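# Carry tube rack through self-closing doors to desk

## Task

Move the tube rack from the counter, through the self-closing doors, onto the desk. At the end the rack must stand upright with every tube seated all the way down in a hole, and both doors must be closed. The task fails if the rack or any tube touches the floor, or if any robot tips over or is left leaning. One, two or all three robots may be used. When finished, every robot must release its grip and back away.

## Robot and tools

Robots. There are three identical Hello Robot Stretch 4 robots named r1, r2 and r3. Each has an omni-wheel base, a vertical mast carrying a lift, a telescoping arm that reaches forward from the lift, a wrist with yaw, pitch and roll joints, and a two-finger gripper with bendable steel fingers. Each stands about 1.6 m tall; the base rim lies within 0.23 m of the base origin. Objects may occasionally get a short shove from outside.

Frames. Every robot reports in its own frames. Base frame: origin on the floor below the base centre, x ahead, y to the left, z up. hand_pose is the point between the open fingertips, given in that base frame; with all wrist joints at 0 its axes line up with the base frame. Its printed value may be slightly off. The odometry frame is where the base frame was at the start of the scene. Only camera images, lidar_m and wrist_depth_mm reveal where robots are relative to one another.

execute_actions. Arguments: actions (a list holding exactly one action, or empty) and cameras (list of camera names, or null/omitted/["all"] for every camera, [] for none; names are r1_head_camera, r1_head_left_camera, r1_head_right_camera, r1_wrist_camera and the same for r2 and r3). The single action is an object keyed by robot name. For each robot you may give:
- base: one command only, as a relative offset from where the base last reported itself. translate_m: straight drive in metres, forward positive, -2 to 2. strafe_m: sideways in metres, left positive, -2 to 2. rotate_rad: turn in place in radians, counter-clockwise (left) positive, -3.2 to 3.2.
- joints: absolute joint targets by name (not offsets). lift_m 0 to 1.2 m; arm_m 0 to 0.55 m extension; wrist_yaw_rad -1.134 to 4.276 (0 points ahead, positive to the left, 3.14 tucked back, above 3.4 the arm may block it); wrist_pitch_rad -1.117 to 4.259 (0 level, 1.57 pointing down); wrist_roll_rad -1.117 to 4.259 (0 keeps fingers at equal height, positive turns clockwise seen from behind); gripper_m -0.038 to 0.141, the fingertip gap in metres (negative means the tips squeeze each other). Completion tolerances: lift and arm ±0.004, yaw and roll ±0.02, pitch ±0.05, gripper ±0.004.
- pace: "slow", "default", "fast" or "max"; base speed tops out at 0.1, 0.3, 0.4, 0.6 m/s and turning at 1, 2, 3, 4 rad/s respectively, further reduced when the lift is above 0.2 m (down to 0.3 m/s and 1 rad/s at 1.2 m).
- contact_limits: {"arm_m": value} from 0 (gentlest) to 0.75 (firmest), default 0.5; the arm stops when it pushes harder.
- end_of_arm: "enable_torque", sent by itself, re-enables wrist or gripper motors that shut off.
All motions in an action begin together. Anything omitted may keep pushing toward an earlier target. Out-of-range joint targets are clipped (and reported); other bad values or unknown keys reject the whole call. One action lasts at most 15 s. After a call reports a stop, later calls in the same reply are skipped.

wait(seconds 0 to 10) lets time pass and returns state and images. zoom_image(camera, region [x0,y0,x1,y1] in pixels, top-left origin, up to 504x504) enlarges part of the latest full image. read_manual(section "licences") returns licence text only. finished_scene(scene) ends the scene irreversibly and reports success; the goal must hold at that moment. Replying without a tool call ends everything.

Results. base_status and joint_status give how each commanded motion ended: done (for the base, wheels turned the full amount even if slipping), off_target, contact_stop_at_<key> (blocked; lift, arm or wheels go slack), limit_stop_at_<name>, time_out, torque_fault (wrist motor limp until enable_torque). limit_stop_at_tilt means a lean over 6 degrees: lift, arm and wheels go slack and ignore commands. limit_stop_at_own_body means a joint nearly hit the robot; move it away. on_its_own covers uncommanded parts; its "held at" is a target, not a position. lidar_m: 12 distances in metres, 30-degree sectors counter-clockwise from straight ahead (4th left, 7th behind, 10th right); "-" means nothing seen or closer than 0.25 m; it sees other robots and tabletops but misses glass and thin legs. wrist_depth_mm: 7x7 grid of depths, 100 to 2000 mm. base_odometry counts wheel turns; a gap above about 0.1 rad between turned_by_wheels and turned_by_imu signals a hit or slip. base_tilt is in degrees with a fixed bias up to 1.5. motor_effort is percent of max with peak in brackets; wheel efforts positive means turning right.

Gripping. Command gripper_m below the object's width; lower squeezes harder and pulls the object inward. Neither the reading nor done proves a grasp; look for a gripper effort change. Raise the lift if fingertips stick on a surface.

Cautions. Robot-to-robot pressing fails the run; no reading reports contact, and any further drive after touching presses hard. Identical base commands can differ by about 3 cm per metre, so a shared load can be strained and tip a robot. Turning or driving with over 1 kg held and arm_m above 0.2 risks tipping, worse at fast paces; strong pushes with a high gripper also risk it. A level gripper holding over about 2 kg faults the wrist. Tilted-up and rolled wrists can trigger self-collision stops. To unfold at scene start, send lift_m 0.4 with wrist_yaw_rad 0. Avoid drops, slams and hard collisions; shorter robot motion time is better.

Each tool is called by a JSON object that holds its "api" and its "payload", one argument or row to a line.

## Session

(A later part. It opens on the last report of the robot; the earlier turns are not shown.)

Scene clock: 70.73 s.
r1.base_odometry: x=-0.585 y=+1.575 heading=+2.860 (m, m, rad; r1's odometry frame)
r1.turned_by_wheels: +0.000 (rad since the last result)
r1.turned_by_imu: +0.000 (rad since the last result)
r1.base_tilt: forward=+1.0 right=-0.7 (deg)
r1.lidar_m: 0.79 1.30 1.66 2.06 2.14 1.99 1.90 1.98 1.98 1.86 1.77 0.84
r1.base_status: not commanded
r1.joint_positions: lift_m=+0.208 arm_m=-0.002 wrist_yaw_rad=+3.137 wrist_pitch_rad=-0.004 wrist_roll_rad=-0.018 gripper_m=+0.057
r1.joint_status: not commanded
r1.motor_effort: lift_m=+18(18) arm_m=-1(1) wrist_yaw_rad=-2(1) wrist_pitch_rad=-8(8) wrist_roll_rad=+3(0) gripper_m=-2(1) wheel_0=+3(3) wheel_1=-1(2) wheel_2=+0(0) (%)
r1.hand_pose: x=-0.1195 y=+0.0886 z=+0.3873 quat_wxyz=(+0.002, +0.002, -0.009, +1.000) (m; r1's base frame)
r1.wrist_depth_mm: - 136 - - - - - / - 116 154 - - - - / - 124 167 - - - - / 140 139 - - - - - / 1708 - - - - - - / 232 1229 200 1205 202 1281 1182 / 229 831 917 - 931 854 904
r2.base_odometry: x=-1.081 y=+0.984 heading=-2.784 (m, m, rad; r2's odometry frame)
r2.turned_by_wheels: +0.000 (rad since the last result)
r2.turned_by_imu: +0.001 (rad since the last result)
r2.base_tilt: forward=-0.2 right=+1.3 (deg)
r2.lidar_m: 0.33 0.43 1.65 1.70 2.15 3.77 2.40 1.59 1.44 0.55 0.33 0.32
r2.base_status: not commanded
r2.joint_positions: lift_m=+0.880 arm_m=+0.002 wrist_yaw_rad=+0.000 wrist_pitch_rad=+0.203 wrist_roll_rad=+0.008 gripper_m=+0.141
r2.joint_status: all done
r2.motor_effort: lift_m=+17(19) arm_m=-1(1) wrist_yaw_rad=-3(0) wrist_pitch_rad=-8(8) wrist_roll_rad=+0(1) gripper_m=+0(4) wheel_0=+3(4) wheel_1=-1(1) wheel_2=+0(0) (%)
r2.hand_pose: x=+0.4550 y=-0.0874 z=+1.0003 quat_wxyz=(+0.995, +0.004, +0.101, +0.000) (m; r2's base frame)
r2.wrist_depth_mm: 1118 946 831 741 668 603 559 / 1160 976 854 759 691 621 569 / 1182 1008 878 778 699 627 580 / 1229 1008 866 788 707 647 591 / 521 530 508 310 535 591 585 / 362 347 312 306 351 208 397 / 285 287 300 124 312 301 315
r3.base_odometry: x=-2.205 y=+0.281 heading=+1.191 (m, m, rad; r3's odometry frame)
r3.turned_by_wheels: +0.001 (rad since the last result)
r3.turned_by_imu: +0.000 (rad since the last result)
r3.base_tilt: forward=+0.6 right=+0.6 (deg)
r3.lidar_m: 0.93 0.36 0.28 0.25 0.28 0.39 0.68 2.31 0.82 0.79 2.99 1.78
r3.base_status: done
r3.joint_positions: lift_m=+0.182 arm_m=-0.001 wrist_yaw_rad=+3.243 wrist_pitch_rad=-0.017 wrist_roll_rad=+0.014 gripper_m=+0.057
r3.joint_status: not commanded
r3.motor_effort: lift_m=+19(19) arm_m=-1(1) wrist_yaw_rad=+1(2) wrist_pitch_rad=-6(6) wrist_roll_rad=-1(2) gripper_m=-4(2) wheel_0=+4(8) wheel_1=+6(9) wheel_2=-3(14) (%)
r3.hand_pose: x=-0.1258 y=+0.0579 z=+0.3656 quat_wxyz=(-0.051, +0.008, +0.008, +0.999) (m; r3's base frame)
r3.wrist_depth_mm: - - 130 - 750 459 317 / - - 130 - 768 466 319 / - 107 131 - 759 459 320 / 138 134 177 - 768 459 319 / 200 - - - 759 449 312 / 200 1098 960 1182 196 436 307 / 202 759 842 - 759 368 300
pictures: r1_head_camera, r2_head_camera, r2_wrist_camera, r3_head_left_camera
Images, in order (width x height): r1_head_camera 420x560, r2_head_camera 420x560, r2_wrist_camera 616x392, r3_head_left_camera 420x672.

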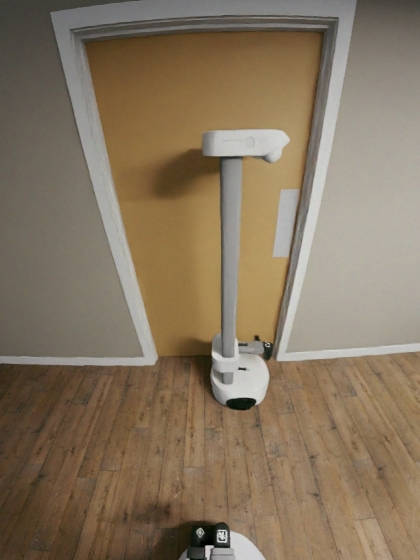

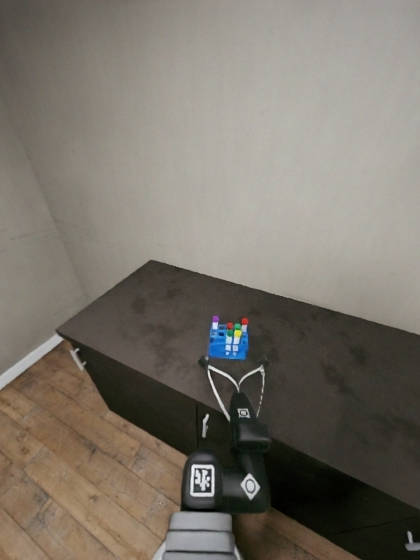

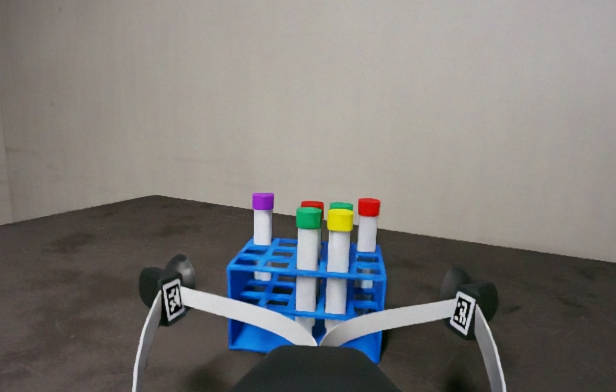

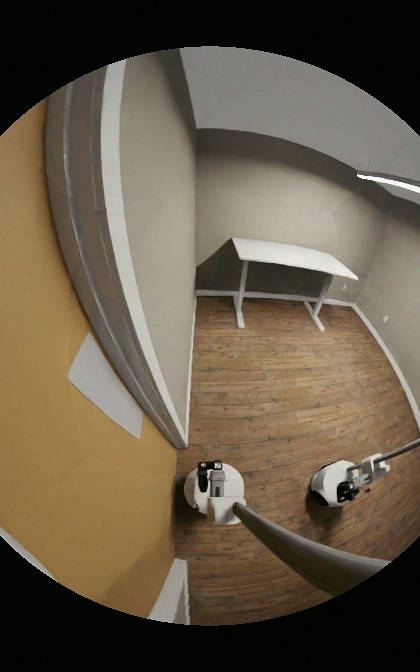

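{"api": "execute_actions", "payload": {
  "actions": [
    {"r3":{"base":{"strafe_m":0.3},"pace":"slow"},"r2":{"base":{"strafe_m":0.008},"joints":{"lift_m":0.828,"arm_m":0.04},"pace":"slow"}}
  ],
  "cameras": ["r1_head_camera","r2_wrist_camera","r3_head_left_camera"]
}}

Scene clock: 78.53 s.
r1.base_odometry: x=-0.585 y=+1.575 heading=+2.860 (m, m, rad; r1's odometry frame)
r1.turned_by_wheels: +0.000 (rad since the last result)
r1.turned_by_imu: -0.001 (rad since the last result)
r1.base_tilt: forward=+1.0 right=-0.8 (deg)
r1.lidar_m: 0.94 1.29 1.67 2.07 2.14 2.00 1.88 1.98 1.96 1.87 1.75 0.95
r1.base_status: not commanded
r1.joint_positions: lift_m=+0.208 arm_m=-0.002 wrist_yaw_rad=+3.137 wrist_pitch_rad=-0.004 wrist_roll_rad=-0.018 gripper_m=+0.057
r1.joint_status: not commanded
r1.motor_effort: lift_m=+18(18) arm_m=-1(0) wrist_yaw_rad=-1(1) wrist_pitch_rad=-10(9) wrist_roll_rad=+0(0) gripper_m=-5(4) wheel_0=+3(3) wheel_1=-1(2) wheel_2=+0(0) (%)
r1.hand_pose: x=-0.1195 y=+0.0886 z=+0.3873 quat_wxyz=(+0.002, +0.002, -0.009, +1.000) (m; r1's base frame)
r1.wrist_depth_mm: - 137 - - - - - / - 116 153 - - - - / - 124 167 - - - - / 140 140 - - - - - / 1661 - - - - - - / 234 1255 201 1182 203 1255 1182 / 229 831 931 - 917 842 878
r2.base_odometry: x=-1.079 y=+0.977 heading=-2.784 (m, m, rad; r2's odometry frame)
r2.turned_by_wheels: +0.000 (rad since the last result)
r2.turned_by_imu: +0.002 (rad since the last result)
r2.base_tilt: forward=-0.2 right=+1.3 (deg)
r2.lidar_m: 0.34 0.40 1.65 1.65 2.14 3.76 2.39 1.57 1.46 0.56 0.36 0.32
r2.base_status: done
r2.joint_positions: lift_m=+0.828 arm_m=+0.039 wrist_yaw_rad=+0.000 wrist_pitch_rad=+0.203 wrist_roll_rad=+0.008 gripper_m=+0.141
r2.joint_status: all done
r2.motor_effort: lift_m=+17(14) arm_m=+5(6) wrist_yaw_rad=+0(2) wrist_pitch_rad=-8(8) wrist_roll_rad=+1(1) gripper_m=-1(1) wheel_0=-6(10) wheel_1=+3(6) wheel_2=+0(2) (%)
r2.hand_pose: x=+0.4925 y=-0.0874 z=+0.9484 quat_wxyz=(+0.995, +0.004, +0.101, +0.000) (m; r2's base frame)
r2.wrist_depth_mm: 1060 904 798 707 640 574 535 / 1118 946 820 715 654 603 544 / 1160 960 842 732 647 609 554 / 640 668 683 252 580 615 564 / 373 389 334 268 294 427 433 / 263 251 246 262 259 209 289 / 206 207 216 124 228 217 223
r3.base_odometry: x=-2.483 y=+0.392 heading=+1.193 (m, m, rad; r3's odometry frame)
r3.turned_by_wheels: +0.001 (rad since the last result)
r3.turned_by_imu: -0.439 (rad since the last result)
r3.base_tilt: forward=+0.7 right=+0.4 (deg)
r3.lidar_m: 1.65 0.25 0.25 0.25 - 0.25 0.28 0.74 2.47 0.92 0.94 2.20
r3.base_status: done
r3.joint_positions: lift_m=+0.182 arm_m=-0.001 wrist_yaw_rad=+3.243 wrist_pitch_rad=-0.017 wrist_roll_rad=+0.014 gripper_m=+0.057
r3.joint_status: not commanded
r3.motor_effort: lift_m=+19(19) arm_m=-1(1) wrist_yaw_rad=+2(3) wrist_pitch_rad=-6(6) wrist_roll_rad=-2(2) gripper_m=-4(1) wheel_0=-16(19) wheel_1=+28(29) wheel_2=+5(5) (%)
r3.hand_pose: x=-0.1258 y=+0.0579 z=+0.3656 quat_wxyz=(-0.051, +0.008, +0.008, +0.999) (m; r3's base frame)
r3.wrist_depth_mm: - - 130 449 296 218 - / - - 130 413 297 217 185 / - 107 131 366 296 219 185 / 138 134 177 413 293 219 185 / 199 - 750 436 277 217 183 / 199 1098 597 402 196 214 182 / 202 741 798 - 279 197 -
pictures: r1_head_camera, r2_wrist_camera, r3_head_left_camera
Images, in order (width x height): r1_head_camera 420x560, r2_wrist_camera 616x392, r3_head_left_camera 420x672.

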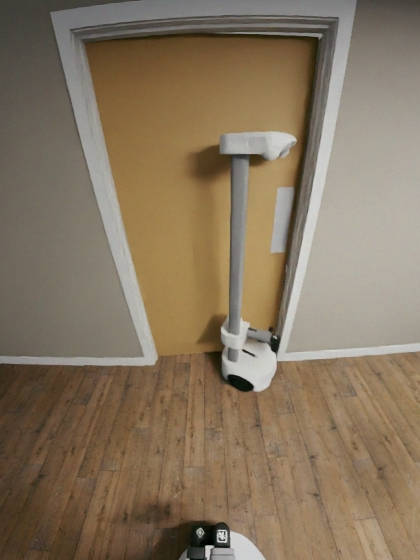

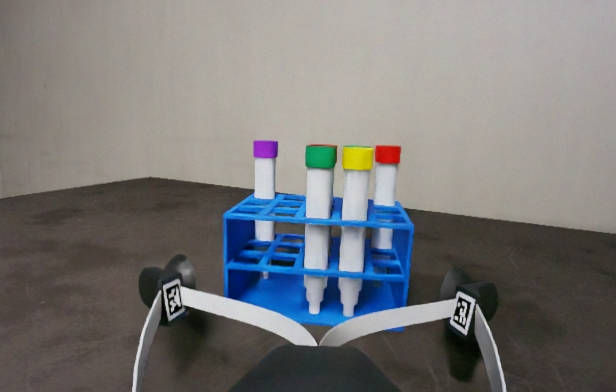

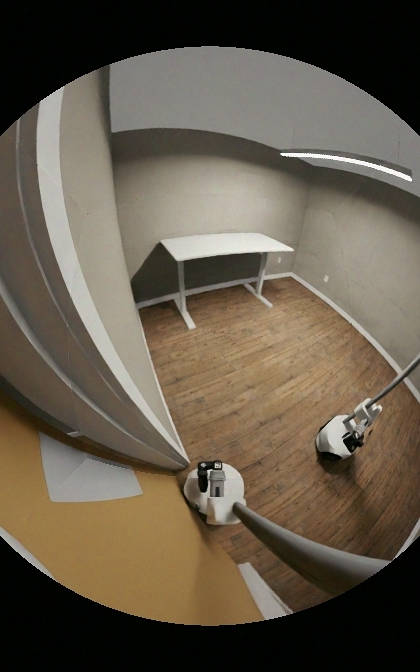

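{"api": "execute_actions", "payload": {
  "actions": [
    {"r3":{"base":{"strafe_m":-0.1}},"r2":{"joints":{"lift_m":0.834,"arm_m":0.09},"pace":"slow"}}
  ],
  "cameras": []
}}

{"api": "execute_actions", "payload": {
  "actions": [
    {"r3":{"base":{"rotate_rad":1.95},"pace":"fast"}}
  ],
  "cameras": ["r1_head_camera","r2_head_camera","r2_wrist_camera","r3_head_left_camera"]
}}

Scene clock: 95.73 s.
r1.base_odometry: x=-0.585 y=+1.575 heading=+2.860 (m, m, rad; r1's odometry frame)
r1.turned_by_wheels: +0.000 (rad since the last result)
r1.turned_by_imu: -0.003 (rad since the last result)
r1.base_tilt: forward=+1.0 right=-0.7 (deg)
r1.lidar_m: 0.81 1.29 1.68 2.04 2.13 2.00 1.91 1.96 1.97 1.85 1.75 0.85
r1.base_status: not commanded
r1.joint_positions: lift_m=+0.208 arm_m=-0.002 wrist_yaw_rad=+3.137 wrist_pitch_rad=-0.004 wrist_roll_rad=-0.018 gripper_m=+0.057
r1.joint_status: not commanded
r1.motor_effort: lift_m=+18(18) arm_m=-1(1) wrist_yaw_rad=-1(1) wrist_pitch_rad=-8(9) wrist_roll_rad=+0(1) gripper_m=-3(4) wheel_0=+3(3) wheel_1=-1(2) wheel_2=+0(0) (%)
r1.hand_pose: x=-0.1195 y=+0.0886 z=+0.3873 quat_wxyz=(+0.002, +0.002, -0.009, +1.000) (m; r1's base frame)
r1.wrist_depth_mm: - 137 - - - - - / - 117 153 - - - - / - 124 167 - - - - / 140 140 - - - - - / 1661 - - - - - - / 233 1255 201 1160 202 1281 1229 / 229 831 931 - 917 854 878
r2.base_odometry: x=-1.079 y=+0.977 heading=-2.784 (m, m, rad; r2's odometry frame)
r2.turned_by_wheels: +0.000 (rad since the last result)
r2.turned_by_imu: +0.006 (rad since the last result)
r2.base_tilt: forward=-0.1 right=+1.2 (deg)
r2.lidar_m: 0.32 0.43 1.65 1.68 2.15 3.77 2.40 1.60 1.44 0.56 0.35 0.31
r2.base_status: not commanded
r2.joint_positions: lift_m=+0.834 arm_m=+0.089 wrist_yaw_rad=+0.000 wrist_pitch_rad=+0.203 wrist_roll_rad=+0.008 gripper_m=+0.141
r2.joint_status: all done
r2.motor_effort: lift_m=+23(23) arm_m=+5(4) wrist_yaw_rad=+0(0) wrist_pitch_rad=-7(6) wrist_roll_rad=+0(1) gripper_m=-2(3) wheel_0=-6(6) wheel_1=+3(3) wheel_2=+0(0) (%)
r2.hand_pose: x=+0.5425 y=-0.0874 z=+0.9539 quat_wxyz=(+0.995, +0.004, +0.101, +0.000) (m; r2's base frame)
r2.wrist_depth_mm: 976 854 741 661 597 539 500 / 1008 891 768 683 615 554 508 / 1060 891 788 691 621 559 521 / 854 691 627 264 249 574 525 / 387 399 256 207 220 436 449 / 273 259 226 209 207 210 300 / 214 215 217 124 220 226 231
r3.base_odometry: x=-2.390 y=+0.355 heading=+1.193 (m, m, rad; r3's odometry frame)
r3.turned_by_wheels: +0.000 (rad since the last result)
r3.turned_by_imu: -0.069 (rad since the last result)
r3.base_tilt: forward=+0.7 right=+0.4 (deg)
r3.lidar_m: 1.74 0.79 0.32 0.25 0.25 0.25 0.35 0.73 2.35 0.83 0.82 2.38
r3.base_status: done
r3.joint_positions: lift_m=+0.182 arm_m=-0.001 wrist_yaw_rad=+3.243 wrist_pitch_rad=-0.017 wrist_roll_rad=+0.014 gripper_m=+0.057
r3.joint_status: not commanded
r3.motor_effort: lift_m=+19(19) arm_m=-1(1) wrist_yaw_rad=+2(1) wrist_pitch_rad=-6(6) wrist_roll_rad=-2(1) gripper_m=-4(4) wheel_0=+3(16) wheel_1=-4(21) wheel_2=+1(1) (%)
r3.hand_pose: x=-0.1258 y=+0.0579 z=+0.3656 quat_wxyz=(-0.051, +0.008, +0.008, +0.999) (m; r3's base frame)
r3.wrist_depth_mm: - - 130 574 377 278 - / - - 130 535 379 278 233 / - 107 131 466 379 279 233 / 138 134 177 530 379 281 233 / 199 1863 831 559 357 277 230 / 200 1078 768 517 196 274 230 / 202 750 842 - 359 252 -
pictures: none
No camera images: the call's "cameras" was empty. Leave "cameras" out to get every camera's image.

Scene clock: 97.63 s.
r1.base_odometry: x=-0.585 y=+1.575 heading=+2.860 (m, m, rad; r1's odometry frame)
r1.turned_by_wheels: +0.000 (rad since the last result)
r1.turned_by_imu: +0.000 (rad since the last result)
r1.base_tilt: forward=+1.0 right=-0.7 (deg)
r1.lidar_m: 0.81 1.29 1.67 2.04 2.13 2.02 1.90 1.97 1.96 1.86 1.73 0.82
r1.base_status: not commanded
r1.joint_positions: lift_m=+0.208 arm_m=-0.002 wrist_yaw_rad=+3.137 wrist_pitch_rad=-0.004 wrist_roll_rad=-0.018 gripper_m=+0.057
r1.joint_status: not commanded
r1.motor_effort: lift_m=+18(18) arm_m=-1(0) wrist_yaw_rad=-2(1) wrist_pitch_rad=-9(9) wrist_roll_rad=-2(1) gripper_m=-2(1) wheel_0=+3(3) wheel_1=-2(2) wheel_2=+0(0) (%)
r1.hand_pose: x=-0.1195 y=+0.0886 z=+0.3873 quat_wxyz=(+0.002, +0.002, -0.009, +1.000) (m; r1's base frame)
r1.wrist_depth_mm: - 137 - - - - - / - 116 153 - - - - / - 124 167 - - - - / 140 140 - - - - - / 1708 - - - - - - / 233 1229 201 1182 202 1229 1205 / 229 842 931 - 931 842 878
r2.base_odometry: x=-1.079 y=+0.977 heading=-2.784 (m, m, rad; r2's odometry frame)
r2.turned_by_wheels: +0.000 (rad since the last result)
r2.turned_by_imu: +0.001 (rad since the last result)
r2.base_tilt: forward=-0.1 right=+1.3 (deg)
r2.lidar_m: 0.32 0.45 1.65 1.68 2.14 3.77 2.38 1.59 1.46 0.55 0.35 0.32
r2.base_status: not commanded
r2.joint_positions: lift_m=+0.834 arm_m=+0.089 wrist_yaw_rad=+0.000 wrist_pitch_rad=+0.203 wrist_roll_rad=+0.008 gripper_m=+0.141
r2.joint_status: not commanded
r2.motor_effort: lift_m=+22(22) arm_m=+5(6) wrist_yaw_rad=+0(1) wrist_pitch_rad=-9(7) wrist_roll_rad=-1(0) gripper_m=-1(2) wheel_0=-6(6) wheel_1=+3(3) wheel_2=+0(0) (%)
r2.hand_pose: x=+0.5425 y=-0.0874 z=+0.9539 quat_wxyz=(+0.995, +0.004, +0.101, +0.000) (m; r2's base frame)
r2.wrist_depth_mm: 991 842 732 668 597 539 500 / 1025 891 759 683 615 554 512 / 1060 904 788 683 609 564 517 / 854 707 634 265 249 569 525 / 389 402 257 207 220 439 442 / 274 260 225 209 207 210 300 / 213 215 216 124 221 225 231
r3.base_odometry: x=-2.390 y=+0.355 heading=-3.141 (m, m, rad; r3's odometry frame)
r3.turned_by_wheels: +1.949 (rad since the last result)
r3.turned_by_imu: +1.993 (rad since the last result)
r3.base_tilt: forward=+0.6 right=+0.4 (deg)
r3.lidar_m: 0.25 0.25 0.32 0.65 2.30 2.84 0.82 2.95 1.80 1.69 0.33 0.27
r3.base_status: done
r3.joint_positions: lift_m=+0.182 arm_m=-0.001 wrist_yaw_rad=+3.243 wrist_pitch_rad=-0.017 wrist_roll_rad=+0.014 gripper_m=+0.057
r3.joint_status: not commanded
r3.motor_effort: lift_m=+19(19) arm_m=-1(1) wrist_yaw_rad=+1(3) wrist_pitch_rad=-6(6) wrist_roll_rad=-2(3) gripper_m=-4(4) wheel_0=-5(10) wheel_1=-4(11) wheel_2=-2(14) (%)
r3.hand_pose: x=-0.1258 y=+0.0579 z=+0.3656 quat_wxyz=(-0.051, +0.008, +0.008, +0.999) (m; r3's base frame)
r3.wrist_depth_mm: - - 130 - - - - / - - 130 - - - - / - 107 131 991 - - - / 138 134 177 - - - - / 199 - - 1118 - - - / 199 1098 976 946 196 1229 1255 / 202 750 842 - 831 820 866
pictures: r1_head_camera, r2_head_camera, r2_wrist_camera, r3_head_left_camera
Images, in order (width x height): r1_head_camera 420x560, r2_head_camera 420x560, r2_wrist_camera 616x392, r3_head_left_camera 420x672.

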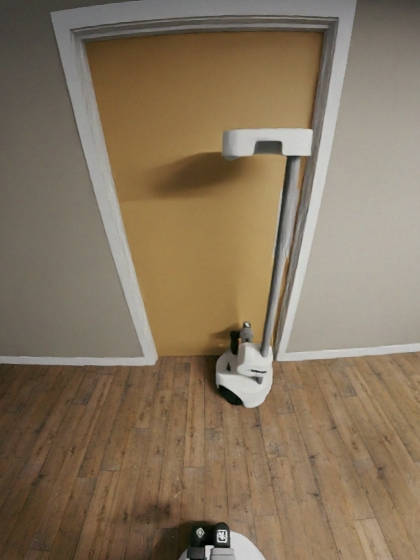

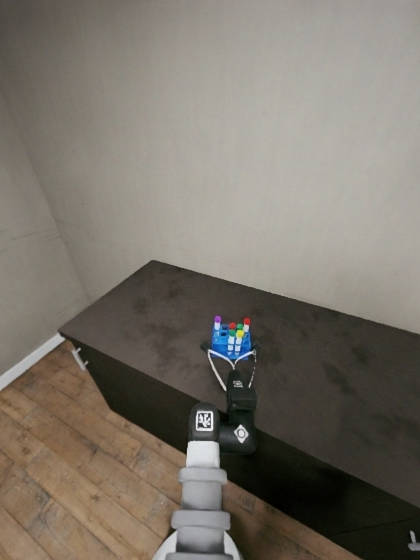

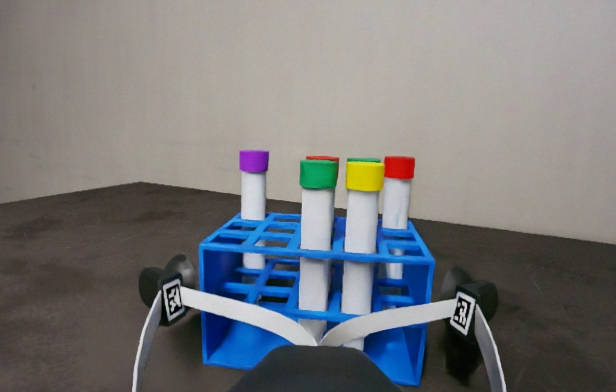

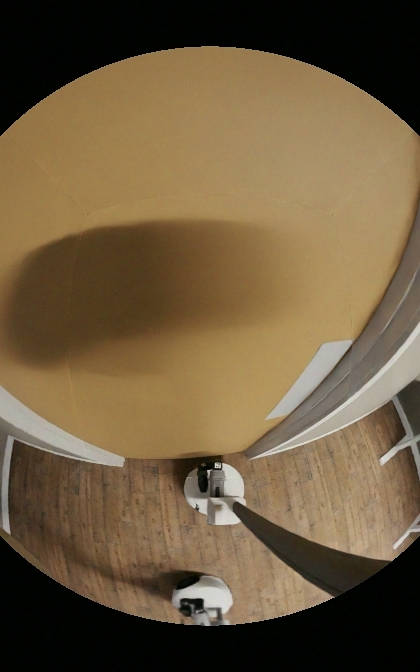

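{"api": "execute_actions", "payload": {
  "actions": [
    {"r3":{"base":{"translate_m":0.2},"pace":"slow"},"r2":{"joints":{"arm_m":0.102,"gripper_m":0.05},"pace":"slow"}}
  ],
  "cameras": ["r1_head_camera","r2_wrist_camera","r3_head_left_camera"]
}}

Scene clock: 105.13 s.
r1.base_odometry: x=-0.585 y=+1.575 heading=+2.860 (m, m, rad; r1's odometry frame)
r1.turned_by_wheels: +0.000 (rad since the last result)
r1.turned_by_imu: -0.001 (rad since the last result)
r1.base_tilt: forward=+1.0 right=-0.7 (deg)
r1.lidar_m: 0.98 1.29 1.67 2.05 2.13 2.01 1.91 1.95 1.98 1.85 1.75 1.04
r1.base_status: not commanded
r1.joint_positions: lift_m=+0.208 arm_m=-0.002 wrist_yaw_rad=+3.137 wrist_pitch_rad=-0.004 wrist_roll_rad=-0.018 gripper_m=+0.057
r1.joint_status: not commanded
r1.motor_effort: lift_m=+18(18) arm_m=-1(1) wrist_yaw_rad=-1(1) wrist_pitch_rad=-10(7) wrist_roll_rad=+1(0) gripper_m=-5(3) wheel_0=+3(3) wheel_1=-1(2) wheel_2=+0(0) (%)
r1.hand_pose: x=-0.1195 y=+0.0886 z=+0.3873 quat_wxyz=(+0.002, +0.002, -0.009, +1.000) (m; r1's base frame)
r1.wrist_depth_mm: - 137 - - - - - / - 117 154 - - - - / - 124 167 - - - - / 140 140 - - - - - / 1661 - - - - - - / 232 1229 200 1182 203 1255 1229 / 229 842 931 - 946 842 878
r2.base_odometry: x=-1.079 y=+0.977 heading=-2.784 (m, m, rad; r2's odometry frame)
r2.turned_by_wheels: +0.000 (rad since the last result)
r2.turned_by_imu: +0.002 (rad since the last result)
r2.base_tilt: forward=-0.1 right=+1.1 (deg)
r2.lidar_m: 0.33 0.44 1.65 1.67 2.11 3.76 2.38 1.56 1.46 0.55 0.36 0.33
r2.base_status: not commanded
r2.joint_positions: lift_m=+0.834 arm_m=+0.101 wrist_yaw_rad=+0.000 wrist_pitch_rad=+0.203 wrist_roll_rad=+0.008 gripper_m=+0.051
r2.joint_status: all done
r2.motor_effort: lift_m=+23(23) arm_m=+6(6) wrist_yaw_rad=+0(1) wrist_pitch_rad=-11(9) wrist_roll_rad=-1(0) gripper_m=-24(25) wheel_0=-6(6) wheel_1=+3(3) wheel_2=+0(0) (%)
r2.hand_pose: x=+0.5545 y=-0.0874 z=+0.9537 quat_wxyz=(+0.995, +0.004, +0.101, +0.000) (m; r2's base frame)
r2.wrist_depth_mm: 976 831 732 654 585 525 492 / 991 854 750 668 597 539 500 / 1060 891 759 683 603 554 508 / 842 691 615 569 216 569 521 / 384 394 204 177 177 436 442 / 272 175 200 200 192 176 297 / 207 216 198 141 173 213 -
r3.base_odometry: x=-2.589 y=+0.354 heading=-3.140 (m, m, rad; r3's odometry frame)
r3.turned_by_wheels: +0.001 (rad since the last result)
r3.turned_by_imu: +0.112 (rad since the last result)
r3.base_tilt: forward=+0.6 right=+0.5 (deg)
r3.lidar_m: - 0.25 0.25 0.43 2.33 1.09 1.00 2.54 1.78 0.28 0.28 0.25
r3.base_status: done
r3.joint_positions: lift_m=+0.182 arm_m=-0.001 wrist_yaw_rad=+3.243 wrist_pitch_rad=-0.017 wrist_roll_rad=+0.014 gripper_m=+0.057
r3.joint_status: not commanded
r3.motor_effort: lift_m=+18(19) arm_m=-1(1) wrist_yaw_rad=+2(3) wrist_pitch_rad=-6(6) wrist_roll_rad=-2(2) gripper_m=-3(4) wheel_0=+24(27) wheel_1=+15(22) wheel_2=-20(26) (%)
r3.hand_pose: x=-0.1258 y=+0.0579 z=+0.3656 quat_wxyz=(-0.051, +0.008, +0.008, +0.999) (m; r3's base frame)
r3.wrist_depth_mm: - - 130 - - - - / - - 130 - - - - / - 107 131 1308 - - - / 138 134 177 - - - - / 200 - - 1336 1756 - - / 199 1118 976 1118 197 1255 1229 / 202 741 842 - 831 820 866
pictures: r1_head_camera, r2_wrist_camera, r3_head_left_camera
Images, in order (width x height): r1_head_camera 420x560, r2_wrist_camera 616x392, r3_head_left_camera 420x672.

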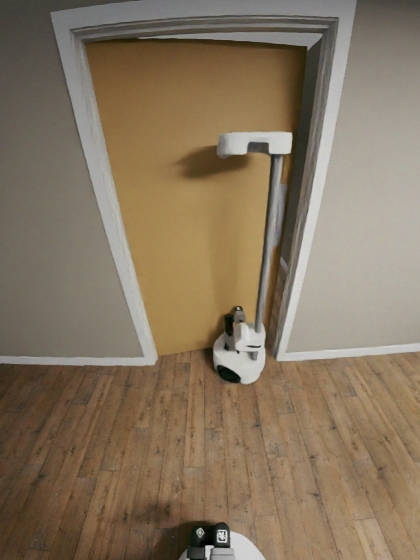

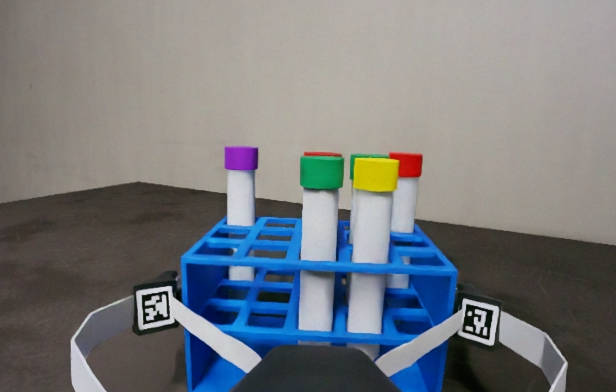

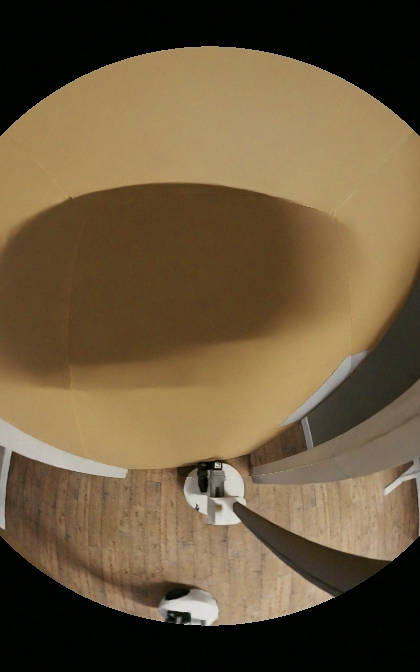

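The rack is gripped and the door is opening.

{"api": "execute_actions", "payload": {
  "actions": [
    {"r3":{"base":{"translate_m":0.35},"pace":"slow"},"r2":{"joints":{"lift_m":0.88},"pace":"slow"},"r1":{"base":{"strafe_m":-0.2}}}
  ],
  "cameras": ["r1_head_camera","r2_wrist_camera","r3_head_left_camera"]
}}

Scene clock: 112.10 s.
r1.base_odometry: x=-0.529 y=+1.767 heading=+2.860 (m, m, rad; r1's odometry frame)
r1.turned_by_wheels: +0.000 (rad since the last result)
r1.turned_by_imu: -0.001 (rad since the last result)
r1.base_tilt: forward=+1.0 right=-0.7 (deg)
r1.lidar_m: 1.25 1.38 1.68 2.26 2.34 2.02 1.91 1.97 1.76 1.66 1.74 1.25
r1.base_status: done
r1.joint_positions: lift_m=+0.208 arm_m=-0.002 wrist_yaw_rad=+3.137 wrist_pitch_rad=-0.004 wrist_roll_rad=-0.018 gripper_m=+0.057
r1.joint_status: not commanded
r1.motor_effort: lift_m=+18(18) arm_m=-1(1) wrist_yaw_rad=-1(1) wrist_pitch_rad=-8(8) wrist_roll_rad=+0(1) gripper_m=-4(2) wheel_0=+4(11) wheel_1=-2(11) wheel_2=+0(2) (%)
r1.hand_pose: x=-0.1195 y=+0.0886 z=+0.3873 quat_wxyz=(+0.002, +0.002, -0.009, +1.000) (m; r1's base frame)
r1.wrist_depth_mm: - 137 - - - - - / - 116 154 - - - - / - 124 167 - - - - / 140 139 - - - - - / 1708 - - - - - - / 233 1255 202 1182 203 1229 1182 / 229 831 931 - 931 842 878
r2.base_odometry: x=-1.079 y=+0.977 heading=-2.784 (m, m, rad; r2's odometry frame)
r2.turned_by_wheels: +0.000 (rad since the last result)
r2.turned_by_imu: +0.002 (rad since the last result)
r2.base_tilt: forward=-0.2 right=+1.3 (deg)
r2.lidar_m: 0.35 0.43 1.64 1.68 2.14 3.75 2.40 1.59 1.46 0.56 0.37 0.32
r2.base_status: not commanded
r2.joint_positions: lift_m=+0.880 arm_m=+0.101 wrist_yaw_rad=+0.000 wrist_pitch_rad=+0.203 wrist_roll_rad=+0.008 gripper_m=+0.051
r2.joint_status: all done
r2.motor_effort: lift_m=+23(24) arm_m=+6(6) wrist_yaw_rad=+1(1) wrist_pitch_rad=-8(9) wrist_roll_rad=+0(0) gripper_m=-25(26) wheel_0=-6(6) wheel_1=+3(3) wheel_2=+0(0) (%)
r2.hand_pose: x=+0.5544 y=-0.0874 z=+0.9997 quat_wxyz=(+0.995, +0.004, +0.102, +0.000) (m; r2's base frame)
r2.wrist_depth_mm: 976 831 732 654 585 530 492 / 991 866 759 668 591 539 504 / 1078 904 768 683 597 554 508 / 1118 891 750 668 215 569 521 / 512 525 204 177 176 559 525 / 359 175 200 199 191 176 394 / 274 285 198 141 173 283 294
r3.base_odometry: x=-2.938 y=+0.353 heading=-3.139 (m, m, rad; r3's odometry frame)
r3.turned_by_wheels: +0.001 (rad since the last result)
r3.turned_by_imu: +0.173 (rad since the last result)
r3.base_tilt: forward=+0.6 right=+0.5 (deg)
r3.lidar_m: 0.25 - 0.25 0.27 0.70 3.46 1.30 0.49 0.38 0.87 1.00 0.27
r3.base_status: done
r3.joint_positions: lift_m=+0.182 arm_m=-0.001 wrist_yaw_rad=+3.262 wrist_pitch_rad=-0.017 wrist_roll_rad=+0.014 gripper_m=+0.057
r3.joint_status: not commanded
r3.on_its_own: wrist_yaw_rad is at rest, and its effort (-55) is outside its rest range (-13 to +13)
r3.motor_effort: lift_m=+19(18) arm_m=+1(1) wrist_yaw_rad=-55(67) wrist_pitch_rad=-7(8) wrist_roll_rad=-2(1) gripper_m=-1(2) wheel_0=+9(26) wheel_1=+17(24) wheel_2=-17(28) (%)
r3.hand_pose: x=-0.1271 y=+0.0521 z=+0.3655 quat_wxyz=(-0.060, +0.008, +0.008, +0.998) (m; r3's base frame)
r3.wrist_depth_mm: - - 128 - - - - / - - 128 - - - - / - - 129 278 - - - / 138 134 156 - - - - / 190 - - 1708 1756 - - / 190 1025 991 1205 196 1229 1255 / 195 741 854 - 820 820 866
pictures: r1_head_camera, r2_wrist_camera, r3_head_left_camera
Images, in order (width x height): r1_head_camera 420x560, r2_wrist_camera 616x392, r3_head_left_camera 420x672.

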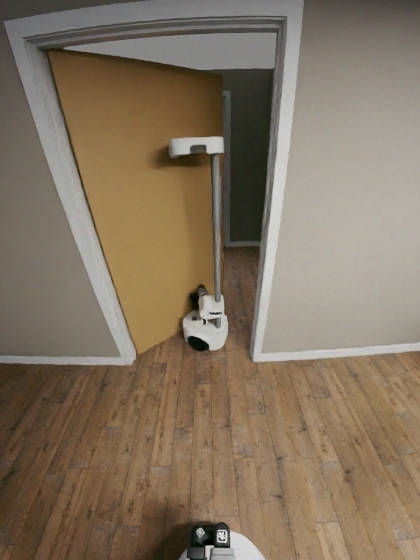

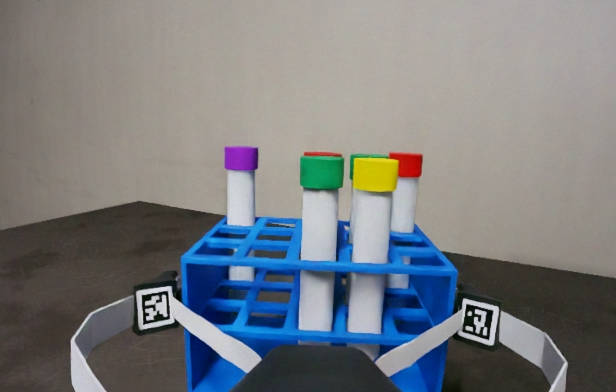

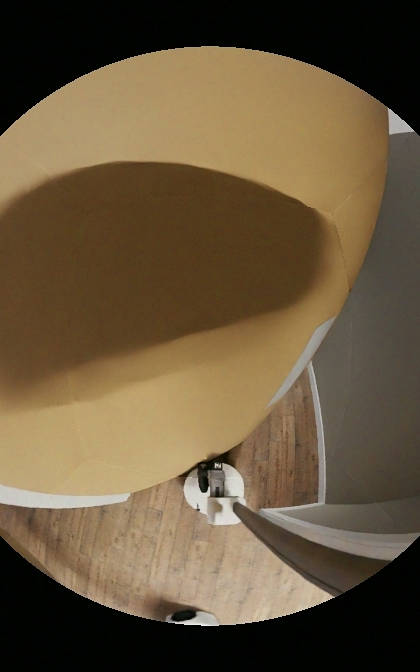

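{"api": "execute_actions", "payload": {
  "actions": [
    {"r3":{"base":{"rotate_rad":-0.3},"joints":{"wrist_yaw_rad":3.4},"pace":"slow"},"r2":{"joints":{"arm_m":0},"base":{"translate_m":-0.15}},"r1":{"joints":{"wrist_yaw_rad":3.35}}}
  ],
  "cameras": []
}}

{"api": "execute_actions", "payload": {
  "actions": [
    {"r3":{"base":{"translate_m":0.35},"pace":"slow"},"r2":{"base":{"translate_m":-0.5}},"r1":{"base":{"translate_m":0.5}}}
  ],
  "cameras": ["r1_head_camera","r3_head_left_camera"]
}}

Scene clock: 122.73 s.
r1.base_odometry: x=-0.529 y=+1.767 heading=+2.860 (m, m, rad; r1's odometry frame)
r1.turned_by_wheels: +0.000 (rad since the last result)
r1.turned_by_imu: -0.001 (rad since the last result)
r1.base_tilt: forward=+1.0 right=-0.7 (deg)
r1.lidar_m: 1.22 1.36 1.67 2.26 2.35 2.01 1.91 1.98 1.76 1.64 1.73 1.26
r1.base_status: not commanded
r1.joint_positions: lift_m=+0.208 arm_m=-0.002 wrist_yaw_rad=+3.350 wrist_pitch_rad=-0.004 wrist_roll_rad=-0.018 gripper_m=+0.057
r1.joint_status: all done
r1.motor_effort: lift_m=+18(18) arm_m=-1(1) wrist_yaw_rad=+0(2) wrist_pitch_rad=-9(10) wrist_roll_rad=+0(2) gripper_m=-1(4) wheel_0=+4(4) wheel_1=-2(2) wheel_2=+0(0) (%)
r1.hand_pose: x=-0.1317 y=+0.0259 z=+0.3873 quat_wxyz=(-0.104, +0.003, -0.009, +0.995) (m; r1's base frame)
r1.wrist_depth_mm: - - - 125 - 1921 1808 / - - - 125 - 1921 1863 / - - 115 128 - 1921 1863 / 148 140 131 - - 1983 1863 / 184 225 - - - 1921 1863 / 185 215 200 1182 202 1255 1182 / 189 199 931 - 917 842 878
r2.base_odometry: x=-0.938 y=+1.029 heading=-2.785 (m, m, rad; r2's odometry frame)
r2.turned_by_wheels: +0.000 (rad since the last result)
r2.turned_by_imu: +0.002 (rad since the last result)
r2.base_tilt: forward=-0.1 right=+1.2 (deg)
r2.lidar_m: 0.40 0.61 1.71 1.75 2.23 3.63 2.31 1.53 1.38 0.80 0.51 0.44
r2.base_status: done
r2.joint_positions: lift_m=+0.880 arm_m=+0.002 wrist_yaw_rad=+0.000 wrist_pitch_rad=+0.204 wrist_roll_rad=+0.008 gripper_m=+0.051
r2.joint_status: all done
joint sent to its limit — the command would take r2.arm_m past its lower limit, so that joint was sent only as far as its limit.
r2.motor_effort: lift_m=+23(23) arm_m=-6(7) wrist_yaw_rad=+0(1) wrist_pitch_rad=-11(9) wrist_roll_rad=-2(0) gripper_m=-24(28) wheel_0=-7(11) wheel_1=-2(0) wheel_2=+6(9) (%)
r2.hand_pose: x=+0.4558 y=-0.0874 z=+0.9996 quat_wxyz=(+0.995, +0.004, +0.102, +0.000) (m; r2's base frame)
r2.wrist_depth_mm: 1336 1138 991 891 809 715 676 / 1366 1182 1008 917 820 732 683 / 1464 1205 1042 931 831 750 691 / 1464 917 831 750 216 768 707 / 508 525 203 176 175 580 585 / 424 175 200 189 190 175 399 / 484 399 198 141 173 283 296
r3.base_odometry: x=-2.937 y=+0.354 heading=+2.847 (m, m, rad; r3's odometry frame)
r3.turned_by_wheels: -0.298 (rad since the last result)
r3.turned_by_imu: -0.284 (rad since the last result)
r3.base_tilt: forward=+0.9 right=+0.4 (deg)
r3.lidar_m: 0.25 0.26 - 0.25 0.36 2.76 1.29 1.36 0.37 0.39 0.88 0.44
r3.base_status: done
r3.joint_positions: lift_m=+0.182 arm_m=-0.001 wrist_yaw_rad=+3.382 wrist_pitch_rad=-0.017 wrist_roll_rad=+0.015 gripper_m=+0.057
r3.joint_status: wrist_yaw_rad limit_stop_at_own_body (moved +0.120 of +0.138)
r3.on_its_own: arm_m is slack since a limit_stop_at_own_body
r3.motor_effort: lift_m=+19(18) arm_m=+0(1) wrist_yaw_rad=+2(47) wrist_pitch_rad=-6(7) wrist_roll_rad=-4(3) gripper_m=-3(1) wheel_0=+16(24) wheel_1=+21(29) wheel_2=-7(15) (%)
r3.hand_pose: x=-0.1312 y=+0.0162 z=+0.3656 quat_wxyz=(-0.120, +0.008, +0.008, +0.993) (m; r3's base frame)
r3.wrist_depth_mm: - - - 121 - - - / - - - 119 - - - / - - 109 122 - - - / 162 135 127 216 - - - / 179 218 - 1464 - - - / 180 206 976 1205 196 1229 1255 / 180 193 842 - 831 820 866
pictures: none
No camera images: the call's "cameras" was empty. Leave "cameras" out to get every camera's image.

not run: a stop came earlier in this reply.

{"api": "execute_actions", "payload": {
  "actions": [
    {"r3":{"base":{"translate_m":0.35},"pace":"slow"},"r2":{"base":{"translate_m":-0.5}},"r1":{"base":{"translate_m":0.5}}}
  ],
  "cameras": ["r1_head_camera","r3_head_left_camera"]
}}

Scene clock: 129.77 s.
r1.base_odometry: x=-1.009 y=+1.906 heading=+2.860 (m, m, rad; r1's odometry frame)
r1.turned_by_wheels: +0.000 (rad since the last result)
r1.turned_by_imu: -0.001 (rad since the last result)
r1.base_tilt: forward=+1.0 right=-0.7 (deg)
r1.lidar_m: 1.13 1.04 1.02 2.28 2.34 2.53 2.40 2.50 1.75 1.66 1.03 0.76
r1.base_status: done
r1.joint_positions: lift_m=+0.208 arm_m=-0.002 wrist_yaw_rad=+3.350 wrist_pitch_rad=-0.004 wrist_roll_rad=-0.018 gripper_m=+0.057
r1.joint_status: not commanded
r1.motor_effort: lift_m=+18(18) arm_m=-1(1) wrist_yaw_rad=-1(0) wrist_pitch_rad=-10(10) wrist_roll_rad=-1(0) gripper_m=-6(3) wheel_0=+5(8) wheel_1=+4(8) wheel_2=-5(12) (%)
r1.hand_pose: x=-0.1318 y=+0.0259 z=+0.3873 quat_wxyz=(-0.104, +0.003, -0.009, +0.995) (m; r1's base frame)
r1.wrist_depth_mm: - - - 125 - - - / - - - 125 - - - / - - 115 128 - - - / 148 139 131 - - - - / 185 225 - - - - - / 185 214 201 1160 203 1229 1205 / 188 200 931 - 931 854 878
r2.base_odometry: x=-0.470 y=+1.204 heading=-2.785 (m, m, rad; r2's odometry frame)
r2.turned_by_wheels: +0.000 (rad since the last result)
r2.turned_by_imu: +0.005 (rad since the last result)
r2.base_tilt: forward=-0.4 right=+1.2 (deg)
r2.lidar_m: 0.42 1.19 1.91 1.95 2.46 3.15 2.00 1.33 1.19 1.20 1.03 0.51
r2.base_status: done
r2.joint_positions: lift_m=+0.880 arm_m=+0.002 wrist_yaw_rad=+0.000 wrist_pitch_rad=+0.204 wrist_roll_rad=+0.008 gripper_m=+0.051
r2.joint_status: not commanded
r2.motor_effort: lift_m=+22(23) arm_m=-6(5) wrist_yaw_rad=+0(0) wrist_pitch_rad=-11(11) wrist_roll_rad=+0(2) gripper_m=-26(30) wheel_0=-6(12) wheel_1=-2(9) wheel_2=+4(17) (%)
r2.hand_pose: x=+0.4557 y=-0.0874 z=+0.9997 quat_wxyz=(+0.995, +0.004, +0.102, +0.000) (m; r2's base frame)
r2.wrist_depth_mm: 1661 1808 1499 1366 1229 1118 1025 / 1808 1756 1576 1366 1255 1160 1060 / 1708 1921 1576 1464 1281 1182 1060 / 1756 1060 917 778 216 1098 1060 / 1756 1078 204 177 176 640 597 / 1863 175 200 189 190 176 615 / 1576 1160 198 141 173 676 609
r3.base_odometry: x=-3.272 y=+0.455 heading=+2.848 (m, m, rad; r3's odometry frame)
r3.turned_by_wheels: +0.001 (rad since the last result)
r3.turned_by_imu: +0.001 (rad since the last result)
r3.base_tilt: forward=+0.6 right=+0.4 (deg)
r3.lidar_m: 1.70 0.25 - 0.25 0.25 0.72 1.12 0.58 0.60 0.82 0.82 1.05
r3.base_status: done
r3.joint_positions: lift_m=+0.182 arm_m=-0.001 wrist_yaw_rad=+3.382 wrist_pitch_rad=-0.017 wrist_roll_rad=+0.015 gripper_m=+0.057
r3.joint_status: not commanded
r3.on_its_own: arm_m is slack since a limit_stop_at_own_body
r3.motor_effort: lift_m=+18(18) arm_m=+0(0) wrist_yaw_rad=+4(4) wrist_pitch_rad=-6(6) wrist_roll_rad=-3(3) gripper_m=-3(3) wheel_0=+9(19) wheel_1=+13(24) wheel_2=-9(19) (%)
r3.hand_pose: x=-0.1312 y=+0.0162 z=+0.3656 quat_wxyz=(-0.120, +0.008, +0.008, +0.993) (m; r3's base frame)
r3.wrist_depth_mm: - - - 121 - - - / - - - 119 - - - / - - 109 122 - - - / 162 136 126 216 - - - / 179 217 - 1281 - - - / 180 206 976 1205 196 1229 1229 / 180 193 842 - 831 820 866
pictures: r1_head_camera, r3_head_left_camera
Images, in order (width x height): r1_head_camera 420x560, r3_head_left_camera 420x672.

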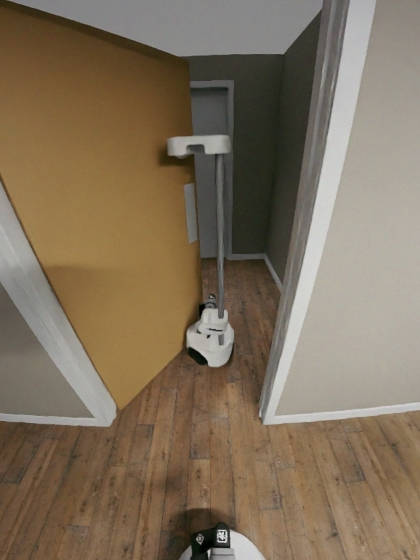

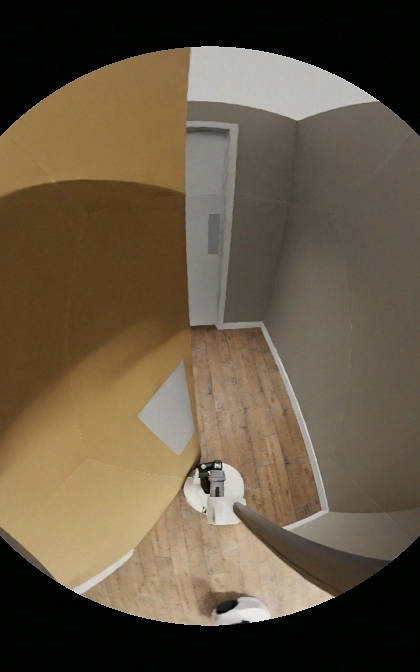

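{"api": "execute_actions", "payload": {
  "actions": [
    {"r3":{"base":{"rotate_rad":0.95},"pace":"slow"},"r2":{"base":{"rotate_rad":-1.0},"pace":"slow"}}
  ],
  "cameras": []
}}

{"api": "execute_actions", "payload": {
  "actions": [
    {"r3":{"base":{"translate_m":0.35},"pace":"slow"},"r2":{"base":{"rotate_rad":-1.0},"pace":"slow"},"r1":{"base":{"strafe_m":0.07}}}
  ],
  "cameras": ["r1_head_camera","r3_head_left_camera","r2_head_left_camera"]
}}

Scene clock: 138.10 s.
r1.base_odometry: x=-1.009 y=+1.906 heading=+2.860 (m, m, rad; r1's odometry frame)
r1.turned_by_wheels: +0.000 (rad since the last result)
r1.turned_by_imu: -0.001 (rad since the last result)
r1.base_tilt: forward=+1.0 right=-0.7 (deg)
r1.lidar_m: 1.12 1.03 0.97 2.28 2.36 2.54 2.41 2.48 1.77 1.65 1.06 0.77
r1.base_status: not commanded
r1.joint_positions: lift_m=+0.208 arm_m=-0.002 wrist_yaw_rad=+3.350 wrist_pitch_rad=-0.004 wrist_roll_rad=-0.018 gripper_m=+0.057
r1.joint_status: not commanded
r1.motor_effort: lift_m=+18(18) arm_m=-1(1) wrist_yaw_rad=-1(1) wrist_pitch_rad=-9(9) wrist_roll_rad=-1(0) gripper_m=-3(4) wheel_0=+5(5) wheel_1=+4(4) wheel_2=-5(5) (%)
r1.hand_pose: x=-0.1318 y=+0.0259 z=+0.3873 quat_wxyz=(-0.104, +0.003, -0.009, +0.995) (m; r1's base frame)
r1.wrist_depth_mm: - - - 125 - - - / - - - 124 - - - / - - 115 128 - - - / 148 139 131 - - - - / 185 226 - - - - - / 186 214 201 1205 202 1255 1229 / 189 200 931 - 917 854 891
r2.base_odometry: x=-0.470 y=+1.204 heading=+2.499 (m, m, rad; r2's odometry frame)
r2.turned_by_wheels: -0.999 (rad since the last result)
r2.turned_by_imu: -0.981 (rad since the last result)
r2.base_tilt: forward=-0.1 right=+1.2 (deg)
r2.lidar_m: 0.39 0.92 0.92 1.25 1.90 1.96 2.56 3.17 1.87 1.27 1.19 0.50
r2.base_status: done
r2.joint_positions: lift_m=+0.880 arm_m=+0.002 wrist_yaw_rad=+0.000 wrist_pitch_rad=+0.204 wrist_roll_rad=+0.008 gripper_m=+0.051
r2.joint_status: not commanded
r2.motor_effort: lift_m=+22(22) arm_m=-5(6) wrist_yaw_rad=+0(1) wrist_pitch_rad=-11(10) wrist_roll_rad=-1(0) gripper_m=-28(27) wheel_0=+6(10) wheel_1=+3(10) wheel_2=+5(14) (%)
r2.hand_pose: x=+0.4557 y=-0.0874 z=+0.9997 quat_wxyz=(+0.995, +0.004, +0.102, +0.000) (m; r2's base frame)
r2.wrist_depth_mm: 1098 1229 1336 1464 1366 1060 866 / 1118 1229 1366 1576 1366 1078 891 / 1160 1255 1366 1618 1336 1060 891 / 891 904 831 891 218 1098 904 / 668 750 204 177 176 1098 904 / 691 175 199 200 191 176 931 / 707 798 197 141 173 1098 878
r3.base_odometry: x=-3.272 y=+0.455 heading=-2.487 (m, m, rad; r3's odometry frame)
r3.turned_by_wheels: +0.948 (rad since the last result)
r3.turned_by_imu: +0.965 (rad since the last result)
r3.base_tilt: forward=+0.8 right=+0.6 (deg)
r3.lidar_m: 1.97 0.25 0.25 0.53 1.12 0.63 0.58 0.82 0.81 0.97 1.71 0.25
r3.base_status: done
r3.joint_positions: lift_m=+0.182 arm_m=-0.001 wrist_yaw_rad=+3.382 wrist_pitch_rad=-0.017 wrist_roll_rad=+0.015 gripper_m=+0.057
r3.joint_status: not commanded
r3.on_its_own: arm_m is slack since a limit_stop_at_own_body
r3.motor_effort: lift_m=+18(19) arm_m=+0(0) wrist_yaw_rad=+3(29) wrist_pitch_rad=-6(7) wrist_roll_rad=-3(17) gripper_m=-2(2) wheel_0=-11(20) wheel_1=+1(11) wheel_2=-14(22) (%)
r3.hand_pose: x=-0.1312 y=+0.0162 z=+0.3656 quat_wxyz=(-0.120, +0.008, +0.008, +0.993) (m; r3's base frame)
r3.wrist_depth_mm: - - - 121 707 - - / - - - 120 715 - - / - - 109 122 676 - - / 162 135 127 216 715 - - / 179 217 960 976 654 - - / 181 206 931 931 196 1138 1229 / 180 193 842 - 668 820 866
pictures: none
No camera images: the call's "cameras" was empty. Leave "cameras" out to get every camera's image.

Scene clock: 142.87 s.
r1.base_odometry: x=-1.029 y=+1.839 heading=+2.860 (m, m, rad; r1's odometry frame)
r1.turned_by_wheels: +0.000 (rad since the last result)
r1.turned_by_imu: -0.001 (rad since the last result)
r1.base_tilt: forward=+1.0 right=-0.7 (deg)
r1.lidar_m: 1.39 0.94 0.98 2.21 2.27 2.54 2.40 2.49 1.84 1.73 1.02 0.78
r1.base_status: done
r1.joint_positions: lift_m=+0.208 arm_m=-0.002 wrist_yaw_rad=+3.350 wrist_pitch_rad=-0.004 wrist_roll_rad=-0.018 gripper_m=+0.057
r1.joint_status: not commanded
r1.motor_effort: lift_m=+18(18) arm_m=-1(1) wrist_yaw_rad=-1(1) wrist_pitch_rad=-9(7) wrist_roll_rad=+1(0) gripper_m=-4(2) wheel_0=-4(14) wheel_1=+2(12) wheel_2=+0(4) (%)
r1.hand_pose: x=-0.1318 y=+0.0259 z=+0.3873 quat_wxyz=(-0.104, +0.003, -0.009, +0.995) (m; r1's base frame)
r1.wrist_depth_mm: - - - 125 - - - / - - - 124 - - - / - - 115 128 - - - / 148 140 131 - - - - / 184 226 - - - - - / 185 215 201 1205 203 1255 1229 / 188 200 931 - 931 842 891
r2.base_odometry: x=-0.470 y=+1.204 heading=+1.501 (m, m, rad; r2's odometry frame)
r2.turned_by_wheels: -0.999 (rad since the last result)
r2.turned_by_imu: -0.981 (rad since the last result)
r2.base_tilt: forward=-0.2 right=+1.2 (deg)
r2.lidar_m: 0.39 1.23 0.97 0.93 0.95 1.30 1.90 1.98 2.69 3.16 1.77 0.49
r2.base_status: done
r2.joint_positions: lift_m=+0.880 arm_m=+0.002 wrist_yaw_rad=+0.000 wrist_pitch_rad=+0.204 wrist_roll_rad=+0.008 gripper_m=+0.051
r2.joint_status: not commanded
r2.motor_effort: lift_m=+22(22) arm_m=-6(5) wrist_yaw_rad=-1(0) wrist_pitch_rad=-10(11) wrist_roll_rad=-1(1) gripper_m=-23(25) wheel_0=+7(11) wheel_1=+2(5) wheel_2=+7(10) (%)
r2.hand_pose: x=+0.4557 y=-0.0874 z=+0.9997 quat_wxyz=(+0.995, +0.004, +0.102, +0.000) (m; r2's base frame)
r2.wrist_depth_mm: 917 931 917 904 904 891 891 / 946 960 946 931 931 917 917 / 976 960 976 960 960 946 931 / 1008 991 976 976 219 960 976 / 1042 1025 204 178 175 1008 1025 / 1098 175 199 200 191 175 1042 / 1118 1138 198 141 173 1078 1060
r3.base_odometry: x=-3.549 y=+0.242 heading=-2.487 (m, m, rad; r3's odometry frame)
r3.turned_by_wheels: +0.001 (rad since the last result)
r3.turned_by_imu: +0.000 (rad since the last result)
r3.base_tilt: forward=+0.6 right=+0.4 (deg)
r3.lidar_m: 0.25 - 0.25 0.27 0.73 1.39 0.95 1.08 1.06 1.31 1.52 1.49
r3.base_status: done
r3.joint_positions: lift_m=+0.182 arm_m=-0.001 wrist_yaw_rad=+3.389 wrist_pitch_rad=-0.018 wrist_roll_rad=+0.016 gripper_m=+0.057
r3.joint_status: not commanded
r3.on_its_own: arm_m is slack since a limit_stop_at_own_body; wrist_yaw_rad is at rest, and its effort (-18) is outside its rest range (-13 to +13)
r3.motor_effort: lift_m=+18(18) arm_m=+0(0) wrist_yaw_rad=-18(21) wrist_pitch_rad=-5(5) wrist_roll_rad=-6(7) gripper_m=-4(3) wheel_0=+7(22) wheel_1=+10(14) wheel_2=-10(21) (%)
r3.hand_pose: x=-0.1313 y=+0.0140 z=+0.3657 quat_wxyz=(-0.124, +0.008, +0.009, +0.992) (m; r3's base frame)
r3.wrist_depth_mm: - - - 121 1042 - - / - - - 119 1042 - - / - - 107 121 991 - - / 163 136 126 198 1042 - - / 180 213 1182 1366 1008 - - / 181 200 976 1205 196 1281 1229 / 180 191 854 - 831 820 878
pictures: r1_head_camera, r2_head_left_camera, r3_head_left_camera
Images, in order (width x height): r1_head_camera 420x560, r2_head_left_camera 420x672, r3_head_left_camera 420x672.

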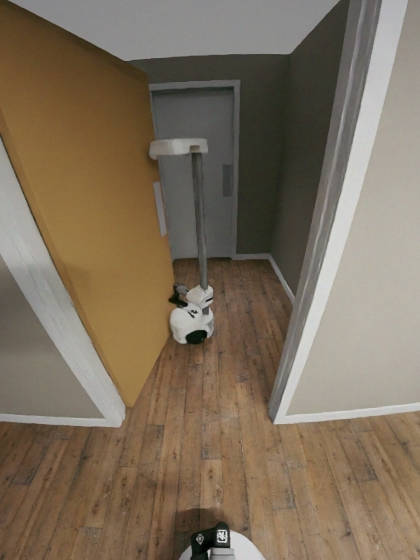

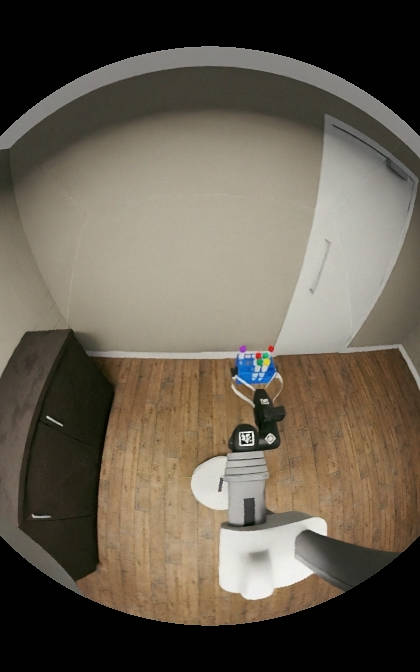

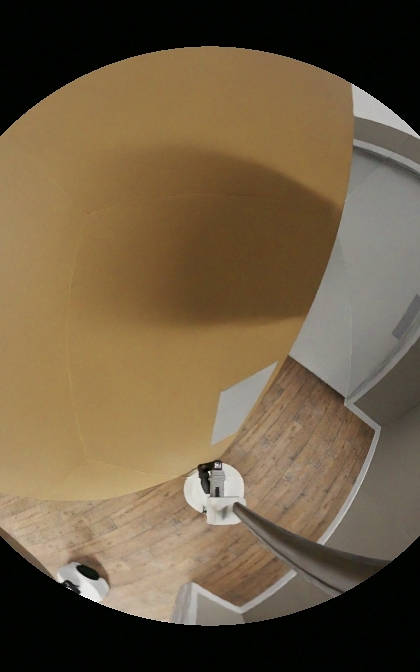

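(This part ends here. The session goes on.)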